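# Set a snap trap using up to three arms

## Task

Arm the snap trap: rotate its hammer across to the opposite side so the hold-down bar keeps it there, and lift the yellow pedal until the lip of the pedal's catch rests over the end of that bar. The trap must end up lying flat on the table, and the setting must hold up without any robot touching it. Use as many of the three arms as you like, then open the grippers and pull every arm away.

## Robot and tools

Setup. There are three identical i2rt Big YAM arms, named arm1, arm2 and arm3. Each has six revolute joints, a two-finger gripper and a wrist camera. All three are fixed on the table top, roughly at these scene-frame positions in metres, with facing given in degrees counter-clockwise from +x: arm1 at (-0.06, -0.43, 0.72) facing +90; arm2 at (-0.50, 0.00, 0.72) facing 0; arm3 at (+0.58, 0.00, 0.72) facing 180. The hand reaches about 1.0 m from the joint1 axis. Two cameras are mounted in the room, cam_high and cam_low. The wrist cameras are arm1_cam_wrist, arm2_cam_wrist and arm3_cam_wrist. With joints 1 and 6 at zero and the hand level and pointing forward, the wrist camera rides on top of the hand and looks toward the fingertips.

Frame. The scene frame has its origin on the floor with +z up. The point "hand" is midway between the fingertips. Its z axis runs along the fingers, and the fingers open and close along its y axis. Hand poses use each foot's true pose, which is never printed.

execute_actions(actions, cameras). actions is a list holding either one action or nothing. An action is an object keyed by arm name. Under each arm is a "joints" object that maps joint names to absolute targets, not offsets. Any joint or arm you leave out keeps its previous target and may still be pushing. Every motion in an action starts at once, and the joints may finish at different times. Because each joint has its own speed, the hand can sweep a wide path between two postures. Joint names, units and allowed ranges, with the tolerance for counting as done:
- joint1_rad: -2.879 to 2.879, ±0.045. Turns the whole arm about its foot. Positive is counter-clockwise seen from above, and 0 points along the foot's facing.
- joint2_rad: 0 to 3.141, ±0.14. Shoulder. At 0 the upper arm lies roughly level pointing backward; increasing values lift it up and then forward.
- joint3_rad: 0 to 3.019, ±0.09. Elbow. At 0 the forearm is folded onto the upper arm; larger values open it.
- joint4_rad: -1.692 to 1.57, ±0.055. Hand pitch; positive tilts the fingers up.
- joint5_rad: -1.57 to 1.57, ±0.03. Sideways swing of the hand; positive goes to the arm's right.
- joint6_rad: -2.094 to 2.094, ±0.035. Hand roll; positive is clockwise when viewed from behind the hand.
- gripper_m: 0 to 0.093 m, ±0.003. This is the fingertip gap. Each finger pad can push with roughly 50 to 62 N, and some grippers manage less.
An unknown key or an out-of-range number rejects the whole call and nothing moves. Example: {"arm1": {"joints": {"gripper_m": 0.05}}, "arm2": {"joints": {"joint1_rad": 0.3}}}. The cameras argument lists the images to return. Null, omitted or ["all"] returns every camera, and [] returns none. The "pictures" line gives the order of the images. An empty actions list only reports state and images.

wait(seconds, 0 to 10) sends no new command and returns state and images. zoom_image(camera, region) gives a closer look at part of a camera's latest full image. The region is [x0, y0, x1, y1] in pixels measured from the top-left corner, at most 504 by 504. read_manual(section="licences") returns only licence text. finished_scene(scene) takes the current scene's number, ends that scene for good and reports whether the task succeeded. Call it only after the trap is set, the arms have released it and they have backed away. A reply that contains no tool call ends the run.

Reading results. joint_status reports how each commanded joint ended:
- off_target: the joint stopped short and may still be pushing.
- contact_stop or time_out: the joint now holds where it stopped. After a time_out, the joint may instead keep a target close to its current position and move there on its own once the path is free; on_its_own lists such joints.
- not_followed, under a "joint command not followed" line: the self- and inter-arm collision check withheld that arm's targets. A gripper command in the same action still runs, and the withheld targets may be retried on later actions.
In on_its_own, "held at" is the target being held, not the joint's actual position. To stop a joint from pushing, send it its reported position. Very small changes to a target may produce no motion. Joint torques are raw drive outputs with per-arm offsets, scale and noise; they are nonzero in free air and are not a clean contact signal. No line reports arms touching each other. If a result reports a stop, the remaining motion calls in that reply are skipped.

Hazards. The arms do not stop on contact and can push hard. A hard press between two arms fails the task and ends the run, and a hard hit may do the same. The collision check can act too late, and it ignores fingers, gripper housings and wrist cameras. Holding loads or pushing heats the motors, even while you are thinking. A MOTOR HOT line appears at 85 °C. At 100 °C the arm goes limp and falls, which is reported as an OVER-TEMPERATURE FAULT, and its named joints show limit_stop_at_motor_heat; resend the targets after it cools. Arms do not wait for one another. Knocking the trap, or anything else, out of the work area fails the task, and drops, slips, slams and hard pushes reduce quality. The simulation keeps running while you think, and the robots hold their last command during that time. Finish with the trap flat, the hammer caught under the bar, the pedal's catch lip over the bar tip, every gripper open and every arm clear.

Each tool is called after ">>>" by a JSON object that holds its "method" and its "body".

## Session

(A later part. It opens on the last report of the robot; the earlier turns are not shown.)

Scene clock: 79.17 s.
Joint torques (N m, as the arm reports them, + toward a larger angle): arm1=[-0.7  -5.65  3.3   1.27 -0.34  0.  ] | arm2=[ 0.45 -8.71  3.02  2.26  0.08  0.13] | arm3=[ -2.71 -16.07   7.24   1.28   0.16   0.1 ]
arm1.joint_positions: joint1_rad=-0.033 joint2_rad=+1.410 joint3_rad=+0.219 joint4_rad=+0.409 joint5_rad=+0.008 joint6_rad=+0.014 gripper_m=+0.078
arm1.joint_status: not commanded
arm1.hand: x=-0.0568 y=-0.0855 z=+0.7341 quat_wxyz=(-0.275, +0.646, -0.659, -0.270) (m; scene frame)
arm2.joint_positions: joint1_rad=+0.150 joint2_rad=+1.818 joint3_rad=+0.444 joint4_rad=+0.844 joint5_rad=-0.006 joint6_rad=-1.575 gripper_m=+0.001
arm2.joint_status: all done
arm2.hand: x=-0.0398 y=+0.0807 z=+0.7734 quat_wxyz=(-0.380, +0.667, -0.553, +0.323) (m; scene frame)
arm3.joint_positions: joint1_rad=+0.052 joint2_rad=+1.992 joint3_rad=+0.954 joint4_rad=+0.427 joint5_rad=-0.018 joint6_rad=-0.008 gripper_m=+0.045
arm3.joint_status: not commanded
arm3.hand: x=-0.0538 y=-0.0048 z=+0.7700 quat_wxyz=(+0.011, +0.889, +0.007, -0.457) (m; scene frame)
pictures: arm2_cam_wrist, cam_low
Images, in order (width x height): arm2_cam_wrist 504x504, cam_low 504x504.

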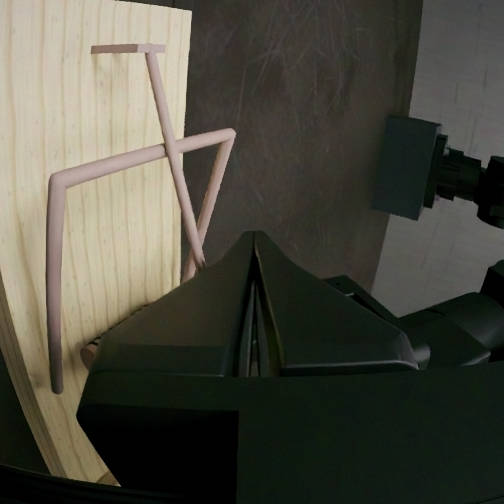

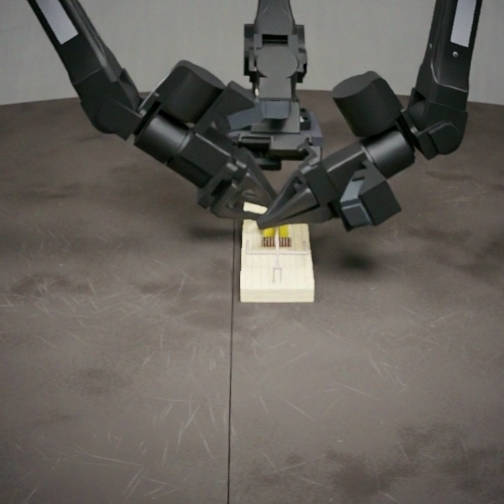

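>>> {"method": "execute_actions", "body": {"actions": [{"arm3":{"joints":{"gripper_m":0.02}}}], "cameras": []}}

>>> {"method": "execute_actions", "body": {"actions": [{"arm2":{"joints":{"joint2_rad":1.95,"joint3_rad":0.43,"joint4_rad":0.80}}}], "cameras": ["arm2_cam_wrist","arm3_cam_wrist"]}}

>>> {"method": "execute_actions", "body": {"actions": [{"arm3":{"joints":{"gripper_m":0.054}}}], "cameras": ["cam_high","cam_low"]}}

>>> {"method": "zoom_image", "body": {"camera": "cam_high", "region": [220, 220, 320, 310]}}

Scene clock: 79.87 s.
Joint torques (N m, as the arm reports them, + toward a larger angle): arm1=[-0.76 -5.73  3.49  1.17 -0.29  0.  ] | arm2=[ 0.42 -8.16  2.98  2.15  0.11  0.12] | arm3=[ -2.63 -16.03   7.23   1.29   0.16   0.1 ]
arm1.joint_positions: joint1_rad=-0.033 joint2_rad=+1.410 joint3_rad=+0.219 joint4_rad=+0.409 joint5_rad=+0.008 joint6_rad=+0.014 gripper_m=+0.078
arm1.joint_status: not commanded
arm1.hand: x=-0.0568 y=-0.0855 z=+0.7341 quat_wxyz=(-0.275, +0.646, -0.659, -0.270) (m; scene frame)
arm2.joint_positions: joint1_rad=+0.150 joint2_rad=+1.818 joint3_rad=+0.444 joint4_rad=+0.844 joint5_rad=-0.006 joint6_rad=-1.575 gripper_m=+0.001
arm2.joint_status: not commanded
arm2.hand: x=-0.0398 y=+0.0807 z=+0.7734 quat_wxyz=(-0.380, +0.667, -0.553, +0.323) (m; scene frame)
arm3.joint_positions: joint1_rad=+0.052 joint2_rad=+1.992 joint3_rad=+0.954 joint4_rad=+0.427 joint5_rad=-0.018 joint6_rad=-0.008 gripper_m=+0.020
arm3.joint_status: all done
arm3.hand: x=-0.0538 y=-0.0048 z=+0.7700 quat_wxyz=(+0.011, +0.889, +0.007, -0.457) (m; scene frame)
pictures: none
No camera images: the call's "cameras" was empty. Leave "cameras" out to get every camera's image.

Scene clock: 80.60 s.
Joint torques (N m, as the arm reports them, + toward a larger angle): arm1=[-1.28 -5.82  3.29  1.15 -0.2   0.07] | arm2=[ 0.42 -5.45  0.33  0.18  0.02  0.11] | arm3=[ -2.64 -16.02   7.23   1.27   0.15   0.1 ]
arm1.joint_positions: joint1_rad=-0.033 joint2_rad=+1.409 joint3_rad=+0.219 joint4_rad=+0.409 joint5_rad=+0.005 joint6_rad=+0.011 gripper_m=+0.078
arm1.joint_status: not commanded
arm1.hand: x=-0.0572 y=-0.0854 z=+0.7342 quat_wxyz=(-0.275, +0.647, -0.657, -0.271) (m; scene frame)
arm2.joint_positions: joint1_rad=+0.150 joint2_rad=+1.899 joint3_rad=+0.459 joint4_rad=+0.851 joint5_rad=-0.004 joint6_rad=-1.573 gripper_m=+0.001
arm2.joint_status: all done
arm2.hand: x=-0.0440 y=+0.0793 z=+0.7433 quat_wxyz=(-0.360, +0.677, -0.563, +0.307) (m; scene frame)
arm3.joint_positions: joint1_rad=+0.052 joint2_rad=+1.992 joint3_rad=+0.954 joint4_rad=+0.427 joint5_rad=-0.018 joint6_rad=-0.008 gripper_m=+0.020
arm3.joint_status: not commanded
arm3.hand: x=-0.0538 y=-0.0048 z=+0.7700 quat_wxyz=(+0.011, +0.889, +0.007, -0.457) (m; scene frame)
pictures: arm2_cam_wrist, arm3_cam_wrist
Images, in order (width x height): arm2_cam_wrist 504x504, arm3_cam_wrist 504x504.

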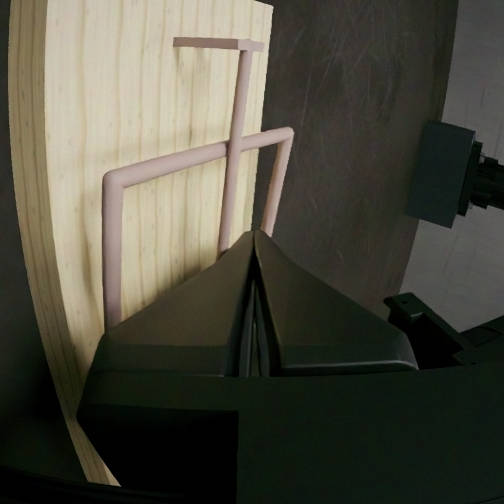

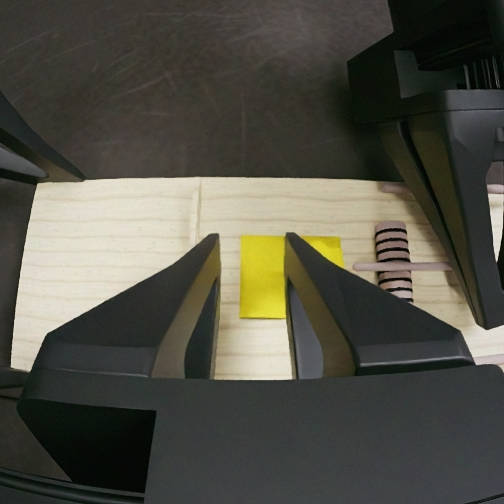

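Scene clock: 81.13 s.
Joint torques (N m, as the arm reports them, + toward a larger angle): arm1=[ 0.01 -5.9   3.24  1.38 -0.19  0.02] | arm2=[ 0.46 -5.52  0.36  0.2   0.02  0.11] | arm3=[ -2.25 -16.05   7.23   1.29   0.15   0.1 ]
arm1.joint_positions: joint1_rad=-0.033 joint2_rad=+1.409 joint3_rad=+0.219 joint4_rad=+0.409 joint5_rad=+0.005 joint6_rad=+0.011 gripper_m=+0.078
arm1.joint_status: not commanded
arm1.hand: x=-0.0572 y=-0.0854 z=+0.7342 quat_wxyz=(-0.275, +0.647, -0.657, -0.271) (m; scene frame)
arm2.joint_positions: joint1_rad=+0.150 joint2_rad=+1.899 joint3_rad=+0.459 joint4_rad=+0.851 joint5_rad=-0.004 joint6_rad=-1.573 gripper_m=+0.001
arm2.joint_status: not commanded
arm2.hand: x=-0.0440 y=+0.0793 z=+0.7433 quat_wxyz=(-0.361, +0.677, -0.564, +0.307) (m; scene frame)
arm3.joint_positions: joint1_rad=+0.052 joint2_rad=+1.992 joint3_rad=+0.954 joint4_rad=+0.427 joint5_rad=-0.018 joint6_rad=-0.008 gripper_m=+0.054
arm3.joint_status: all done
arm3.hand: x=-0.0538 y=-0.0048 z=+0.7700 quat_wxyz=(+0.011, +0.889, +0.006, -0.457) (m; scene frame)
pictures: cam_high, cam_low
Images, in order (width x height): cam_high 504x504, cam_low 504x504.

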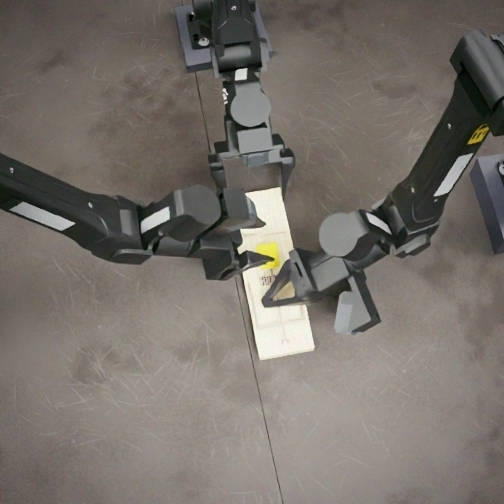

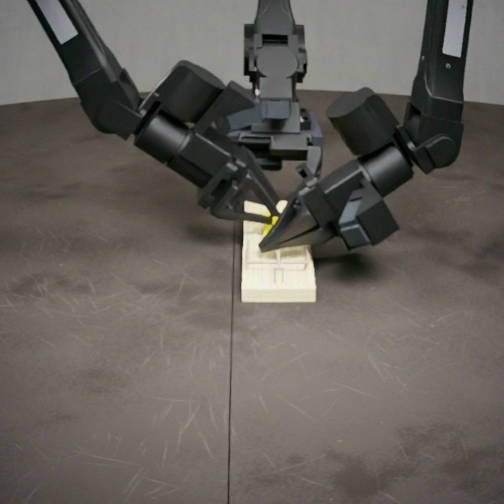

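Region (220, 220, 320, 310) of cam_high's 504x504 image, scaled by 5.040, with more detail than that image has; it fills the top 454 rows of this view, and the rest is white.

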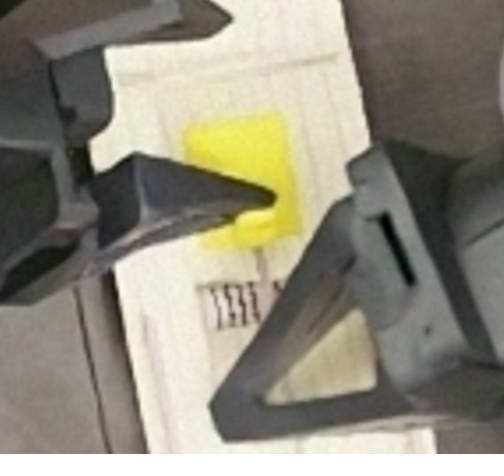

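>>> {"method": "execute_actions", "body": {"actions": [{"arm2":{"joints":{"joint2_rad":1.86,"joint3_rad":0.45,"joint4_rad":0.85}}}]}}

Scene clock: 82.37 s.
Joint torques (N m, as the arm reports them, + toward a larger angle): arm1=[-1.14 -5.54  3.34  1.21 -0.25  0.06] | arm2=[  0.35 -10.14   2.36   2.16   0.01   0.1 ] | arm3=[ -2.76 -15.93   7.23   1.28   0.23   0.1 ]
arm1.joint_positions: joint1_rad=-0.033 joint2_rad=+1.409 joint3_rad=+0.219 joint4_rad=+0.409 joint5_rad=+0.005 joint6_rad=+0.011 gripper_m=+0.078
arm1.joint_status: not commanded
arm1.hand: x=-0.0572 y=-0.0854 z=+0.7342 quat_wxyz=(-0.275, +0.647, -0.657, -0.271) (m; scene frame)
arm2.joint_positions: joint1_rad=+0.150 joint2_rad=+1.871 joint3_rad=+0.457 joint4_rad=+0.852 joint5_rad=-0.004 joint6_rad=-1.573 gripper_m=+0.001
arm2.joint_status: all done
arm2.hand: x=-0.0403 y=+0.0800 z=+0.7552 quat_wxyz=(-0.369, +0.672, -0.559, +0.315) (m; scene frame)
arm3.joint_positions: joint1_rad=+0.052 joint2_rad=+1.992 joint3_rad=+0.954 joint4_rad=+0.427 joint5_rad=-0.020 joint6_rad=-0.008 gripper_m=+0.054
arm3.joint_status: not commanded
arm3.hand: x=-0.0538 y=-0.0051 z=+0.7700 quat_wxyz=(+0.012, +0.889, +0.007, -0.457) (m; scene frame)
pictures: arm1_cam_wrist, arm2_cam_wrist, arm3_cam_wrist, cam_high, cam_low
Images, in order (width x height): arm1_cam_wrist 504x504, arm2_cam_wrist 504x504, arm3_cam_wrist 504x504, cam_high 504x504, cam_low 504x504.

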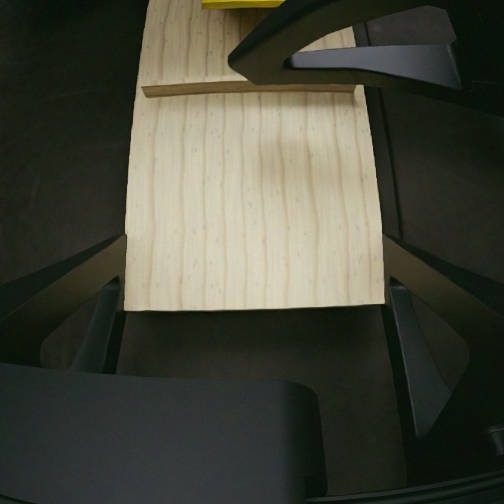

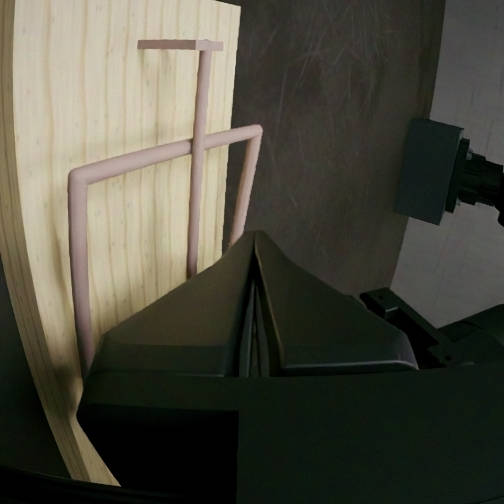

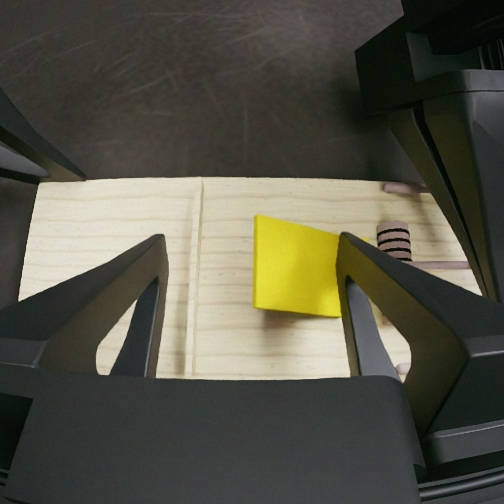

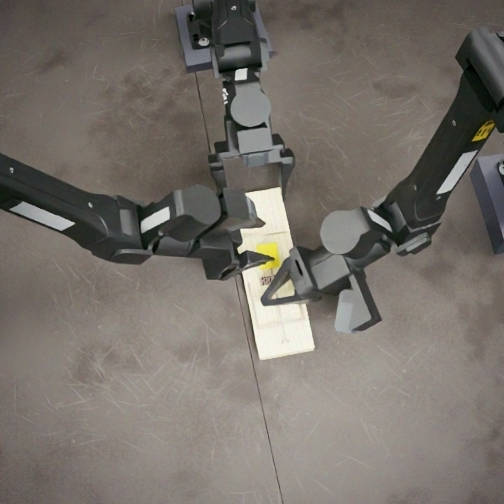

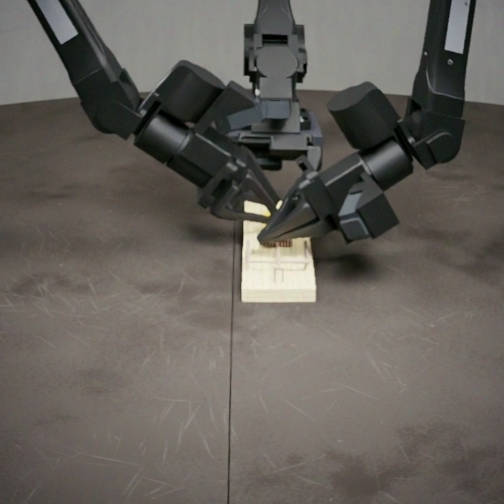

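>>> {"method": "execute_actions", "body": {"actions": [{"arm2":{"joints":{"joint1_rad":0.2,"joint2_rad":1.78,"joint3_rad":0.40}}}], "cameras": ["arm2_cam_wrist","arm3_cam_wrist","cam_low"]}}

Scene clock: 83.13 s.
Joint torques (N m, as the arm reports them, + toward a larger angle): arm1=[-0.99 -5.05  3.05  1.4  -0.18  0.03] | arm2=[ 1.06 -8.91  3.1   2.16  0.    0.12] | arm3=[ -2.61 -16.06   7.23   1.29   0.23   0.1 ]
arm1.joint_positions: joint1_rad=-0.033 joint2_rad=+1.409 joint3_rad=+0.219 joint4_rad=+0.409 joint5_rad=+0.005 joint6_rad=+0.011 gripper_m=+0.078
arm1.joint_status: not commanded
arm1.hand: x=-0.0572 y=-0.0854 z=+0.7342 quat_wxyz=(-0.275, +0.647, -0.657, -0.271) (m; scene frame)
arm2.joint_positions: joint1_rad=+0.193 joint2_rad=+1.784 joint3_rad=+0.400 joint4_rad=+0.852 joint5_rad=-0.004 joint6_rad=-1.573 gripper_m=+0.001
arm2.joint_status: all done
arm2.hand: x=-0.0593 y=+0.0969 z=+0.7772 quat_wxyz=(-0.386, +0.679, -0.540, +0.315) (m; scene frame)
arm3.joint_positions: joint1_rad=+0.052 joint2_rad=+1.992 joint3_rad=+0.954 joint4_rad=+0.427 joint5_rad=-0.020 joint6_rad=-0.008 gripper_m=+0.054
arm3.joint_status: not commanded
arm3.hand: x=-0.0538 y=-0.0051 z=+0.7700 quat_wxyz=(+0.012, +0.889, +0.007, -0.457) (m; scene frame)
pictures: arm2_cam_wrist, arm3_cam_wrist, cam_low
Images, in order (width x height): arm2_cam_wrist 504x504, arm3_cam_wrist 504x504, cam_low 504x504.

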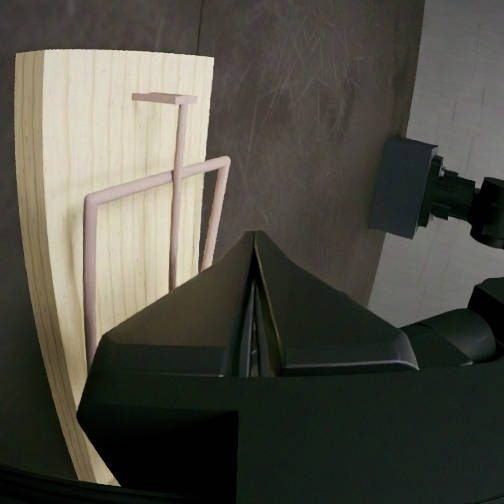

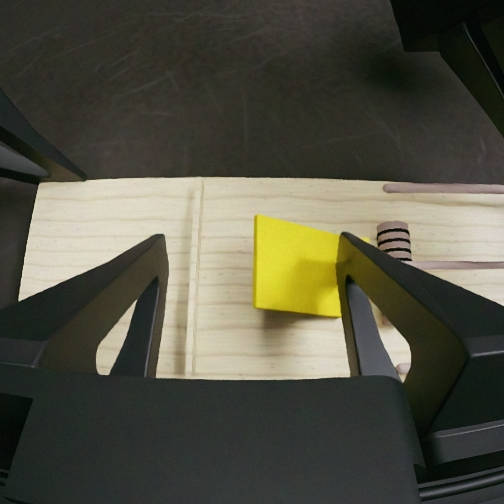

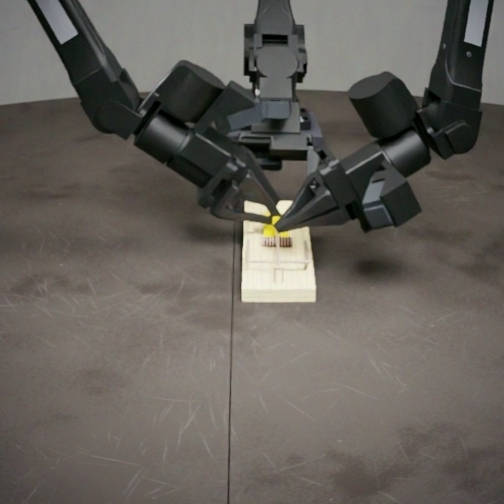

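Bar holds. Lift arm3 straight up with slight easing.

>>> {"method": "execute_actions", "body": {"actions": [{"arm3":{"joints":{"gripper_m":0.05,"joint2_rad":1.9,"joint3_rad":0.9}},"arm2":{"joints":{"joint1_rad":0.25,"joint2_rad":1.5,"joint3_rad":0.3}}}], "cameras": ["arm3_cam_wrist","cam_low"]}}

>>> {"method": "execute_actions", "body": {"actions": [{"arm1":{"joints":{"gripper_m":0.093}},"arm3":{"joints":{"joint2_rad":1.5,"joint3_rad":0.7}},"arm2":{"joints":{"joint2_rad":1.1}}}], "cameras": []}}

>>> {"method": "execute_actions", "body": {"actions": [{"arm1":{"joints":{"joint2_rad":1.0,"joint3_rad":0.1}},"arm3":{"joints":{"joint2_rad":1.1,"joint3_rad":0.5}}}], "cameras": ["cam_high","cam_low"]}}

Scene clock: 84.30 s.
Joint torques (N m, as the arm reports them, + toward a larger angle): arm1=[-0.45 -5.96  3.16  1.42 -0.2   0.03] | arm2=[ 1.09 -6.31  5.23  2.2   0.01  0.11] | arm3=[ -2.62 -16.21   5.12   1.42   0.16   0.1 ]
arm1.joint_positions: joint1_rad=-0.033 joint2_rad=+1.409 joint3_rad=+0.219 joint4_rad=+0.409 joint5_rad=+0.005 joint6_rad=+0.011 gripper_m=+0.078
arm1.joint_status: not commanded
arm1.hand: x=-0.0572 y=-0.0854 z=+0.7342 quat_wxyz=(-0.275, +0.647, -0.657, -0.271) (m; scene frame)
arm2.joint_positions: joint1_rad=+0.243 joint2_rad=+1.497 joint3_rad=+0.295 joint4_rad=+0.852 joint5_rad=-0.004 joint6_rad=-1.573 gripper_m=+0.001
arm2.joint_status: all done
arm2.hand: x=-0.0852 y=+0.1140 z=+0.8635 quat_wxyz=(-0.455, +0.653, -0.493, +0.351) (m; scene frame)
arm3.joint_positions: joint1_rad=+0.052 joint2_rad=+1.904 joint3_rad=+0.906 joint4_rad=+0.424 joint5_rad=-0.018 joint6_rad=-0.008 gripper_m=+0.050
arm3.joint_status: all done
arm3.hand: x=-0.0435 y=-0.0044 z=+0.8033 quat_wxyz=(+0.011, +0.881, +0.006, -0.473) (m; scene frame)
pictures: arm3_cam_wrist, cam_low
Images, in order (width x height): arm3_cam_wrist 504x504, cam_low 504x504.

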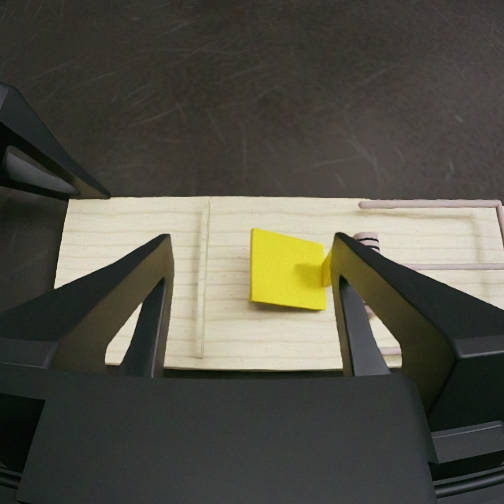

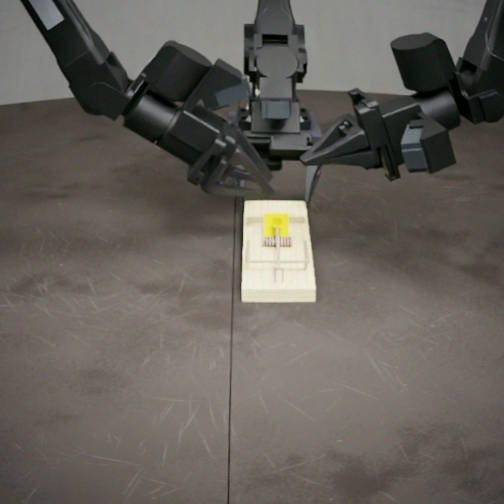

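Scene clock: 85.47 s.
Joint torques (N m, as the arm reports them, + toward a larger angle): arm1=[-0.13 -5.26  4.25  1.33 -0.08  0.  ] | arm2=[ 0.99 -4.    8.28  2.36  0.05  0.1 ] | arm3=[ -2.69 -10.36   6.82   1.78   0.16   0.1 ]
arm1.joint_positions: joint1_rad=-0.033 joint2_rad=+1.410 joint3_rad=+0.202 joint4_rad=+0.409 joint5_rad=+0.002 joint6_rad=+0.011 gripper_m=+0.093
arm1.joint_status: all done
arm1.hand: x=-0.0577 y=-0.0946 z=+0.7286 quat_wxyz=(-0.268, +0.650, -0.659, -0.266) (m; scene frame)
arm2.joint_positions: joint1_rad=+0.243 joint2_rad=+1.098 joint3_rad=+0.295 joint4_rad=+0.852 joint5_rad=-0.004 joint6_rad=-1.573 gripper_m=+0.001
arm2.joint_status: all done
arm2.hand: x=-0.0955 y=+0.1129 z=+1.0268 quat_wxyz=(-0.575, +0.550, -0.413, +0.443) (m; scene frame)
arm3.joint_positions: joint1_rad=+0.052 joint2_rad=+1.482 joint3_rad=+0.704 joint4_rad=+0.419 joint5_rad=-0.018 joint6_rad=-0.008 gripper_m=+0.050
arm3.joint_status: all done
arm3.hand: x=+0.0200 y=-0.0026 z=+0.9514 quat_wxyz=(+0.010, +0.825, +0.006, -0.565) (m; scene frame)
pictures: none
No camera images: the call's "cameras" was empty. Leave "cameras" out to get every camera's image.

Scene clock: 86.80 s.
Joint torques (N m, as the arm reports them, + toward a larger angle): arm1=[-0.84 -2.69  7.34  1.63 -0.07  0.01] | arm2=[ 1.1  -3.61  8.06  2.3   0.05  0.13] | arm3=[-2.74 -6.56  7.76  1.76  0.16  0.1 ]
arm1.joint_positions: joint1_rad=-0.033 joint2_rad=+0.999 joint3_rad=+0.088 joint4_rad=+0.407 joint5_rad=+0.002 joint6_rad=+0.010 gripper_m=+0.093
arm1.joint_status: all done
arm1.hand: x=-0.0581 y=-0.1065 z=+0.8121 quat_wxyz=(-0.361, +0.604, -0.612, -0.360) (m; scene frame)
arm2.joint_positions: joint1_rad=+0.243 joint2_rad=+1.098 joint3_rad=+0.295 joint4_rad=+0.852 joint5_rad=-0.004 joint6_rad=-1.573 gripper_m=+0.001
arm2.joint_status: not commanded
arm2.hand: x=-0.0955 y=+0.1129 z=+1.0268 quat_wxyz=(-0.575, +0.550, -0.413, +0.443) (m; scene frame)
arm3.joint_positions: joint1_rad=+0.052 joint2_rad=+1.089 joint3_rad=+0.505 joint4_rad=+0.418 joint5_rad=-0.018 joint6_rad=-0.008 gripper_m=+0.050
arm3.joint_status: all done
arm3.hand: x=+0.1094 y=-0.0014 z=+1.0399 quat_wxyz=(+0.009, +0.767, +0.006, -0.642) (m; scene frame)
pictures: cam_high, cam_low
Images, in order (width x height): cam_high 504x504, cam_low 504x504.

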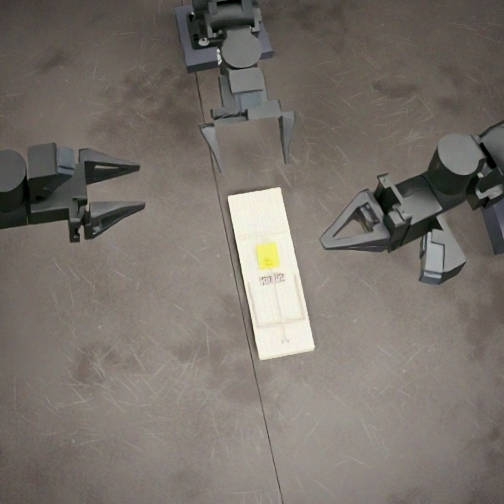

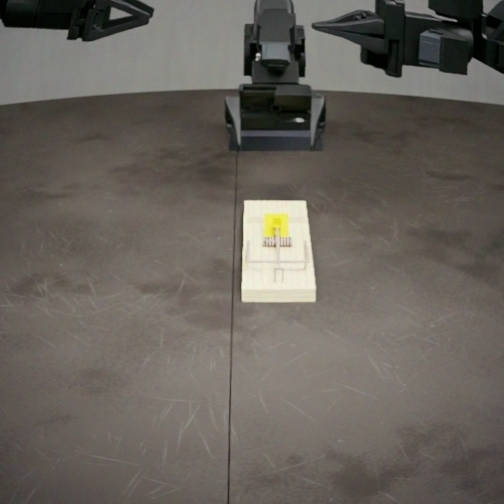

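>>> {"method": "execute_actions", "body": {"actions": [{"arm1":{"joints":{"joint2_rad":0.6}},"arm2":{"joints":{"joint2_rad":0.7,"joint4_rad":0.2}}}], "cameras": []}}

>>> {"method": "finished_scene", "body": {"scene": 1}}

Scene clock: 88.17 s.
Joint torques (N m, as the arm reports them, + toward a larger angle): arm1=[-0.4  -0.69  9.94  1.93 -0.09  0.02] | arm2=[ 1.13 -0.99  9.99  1.96  0.03  0.12] | arm3=[-2.75 -6.59  7.65  1.88  0.16  0.1 ]
arm1.joint_positions: joint1_rad=-0.033 joint2_rad=+0.601 joint3_rad=+0.088 joint4_rad=+0.407 joint5_rad=+0.002 joint6_rad=+0.010 gripper_m=+0.093
arm1.joint_status: all done
arm1.hand: x=-0.0586 y=-0.1051 z=+0.9343 quat_wxyz=(-0.474, +0.522, -0.528, -0.474) (m; scene frame)
arm2.joint_positions: joint1_rad=+0.243 joint2_rad=+0.698 joint3_rad=+0.295 joint4_rad=+0.210 joint5_rad=-0.004 joint6_rad=-1.573 gripper_m=+0.001
arm2.joint_status: all done
arm2.hand: x=-0.1463 y=+0.0990 z=+1.0197 quat_wxyz=(-0.504, +0.616, -0.464, +0.389) (m; scene frame)
arm3.joint_positions: joint1_rad=+0.052 joint2_rad=+1.089 joint3_rad=+0.505 joint4_rad=+0.418 joint5_rad=-0.018 joint6_rad=-0.008 gripper_m=+0.050
arm3.joint_status: not commanded
arm3.hand: x=+0.1094 y=-0.0014 z=+1.0399 quat_wxyz=(+0.009, +0.767, +0.006, -0.642) (m; scene frame)
pictures: none
No camera images: the call's "cameras" was empty. Leave "cameras" out to get every camera's image.

The scene is finished: the task was done.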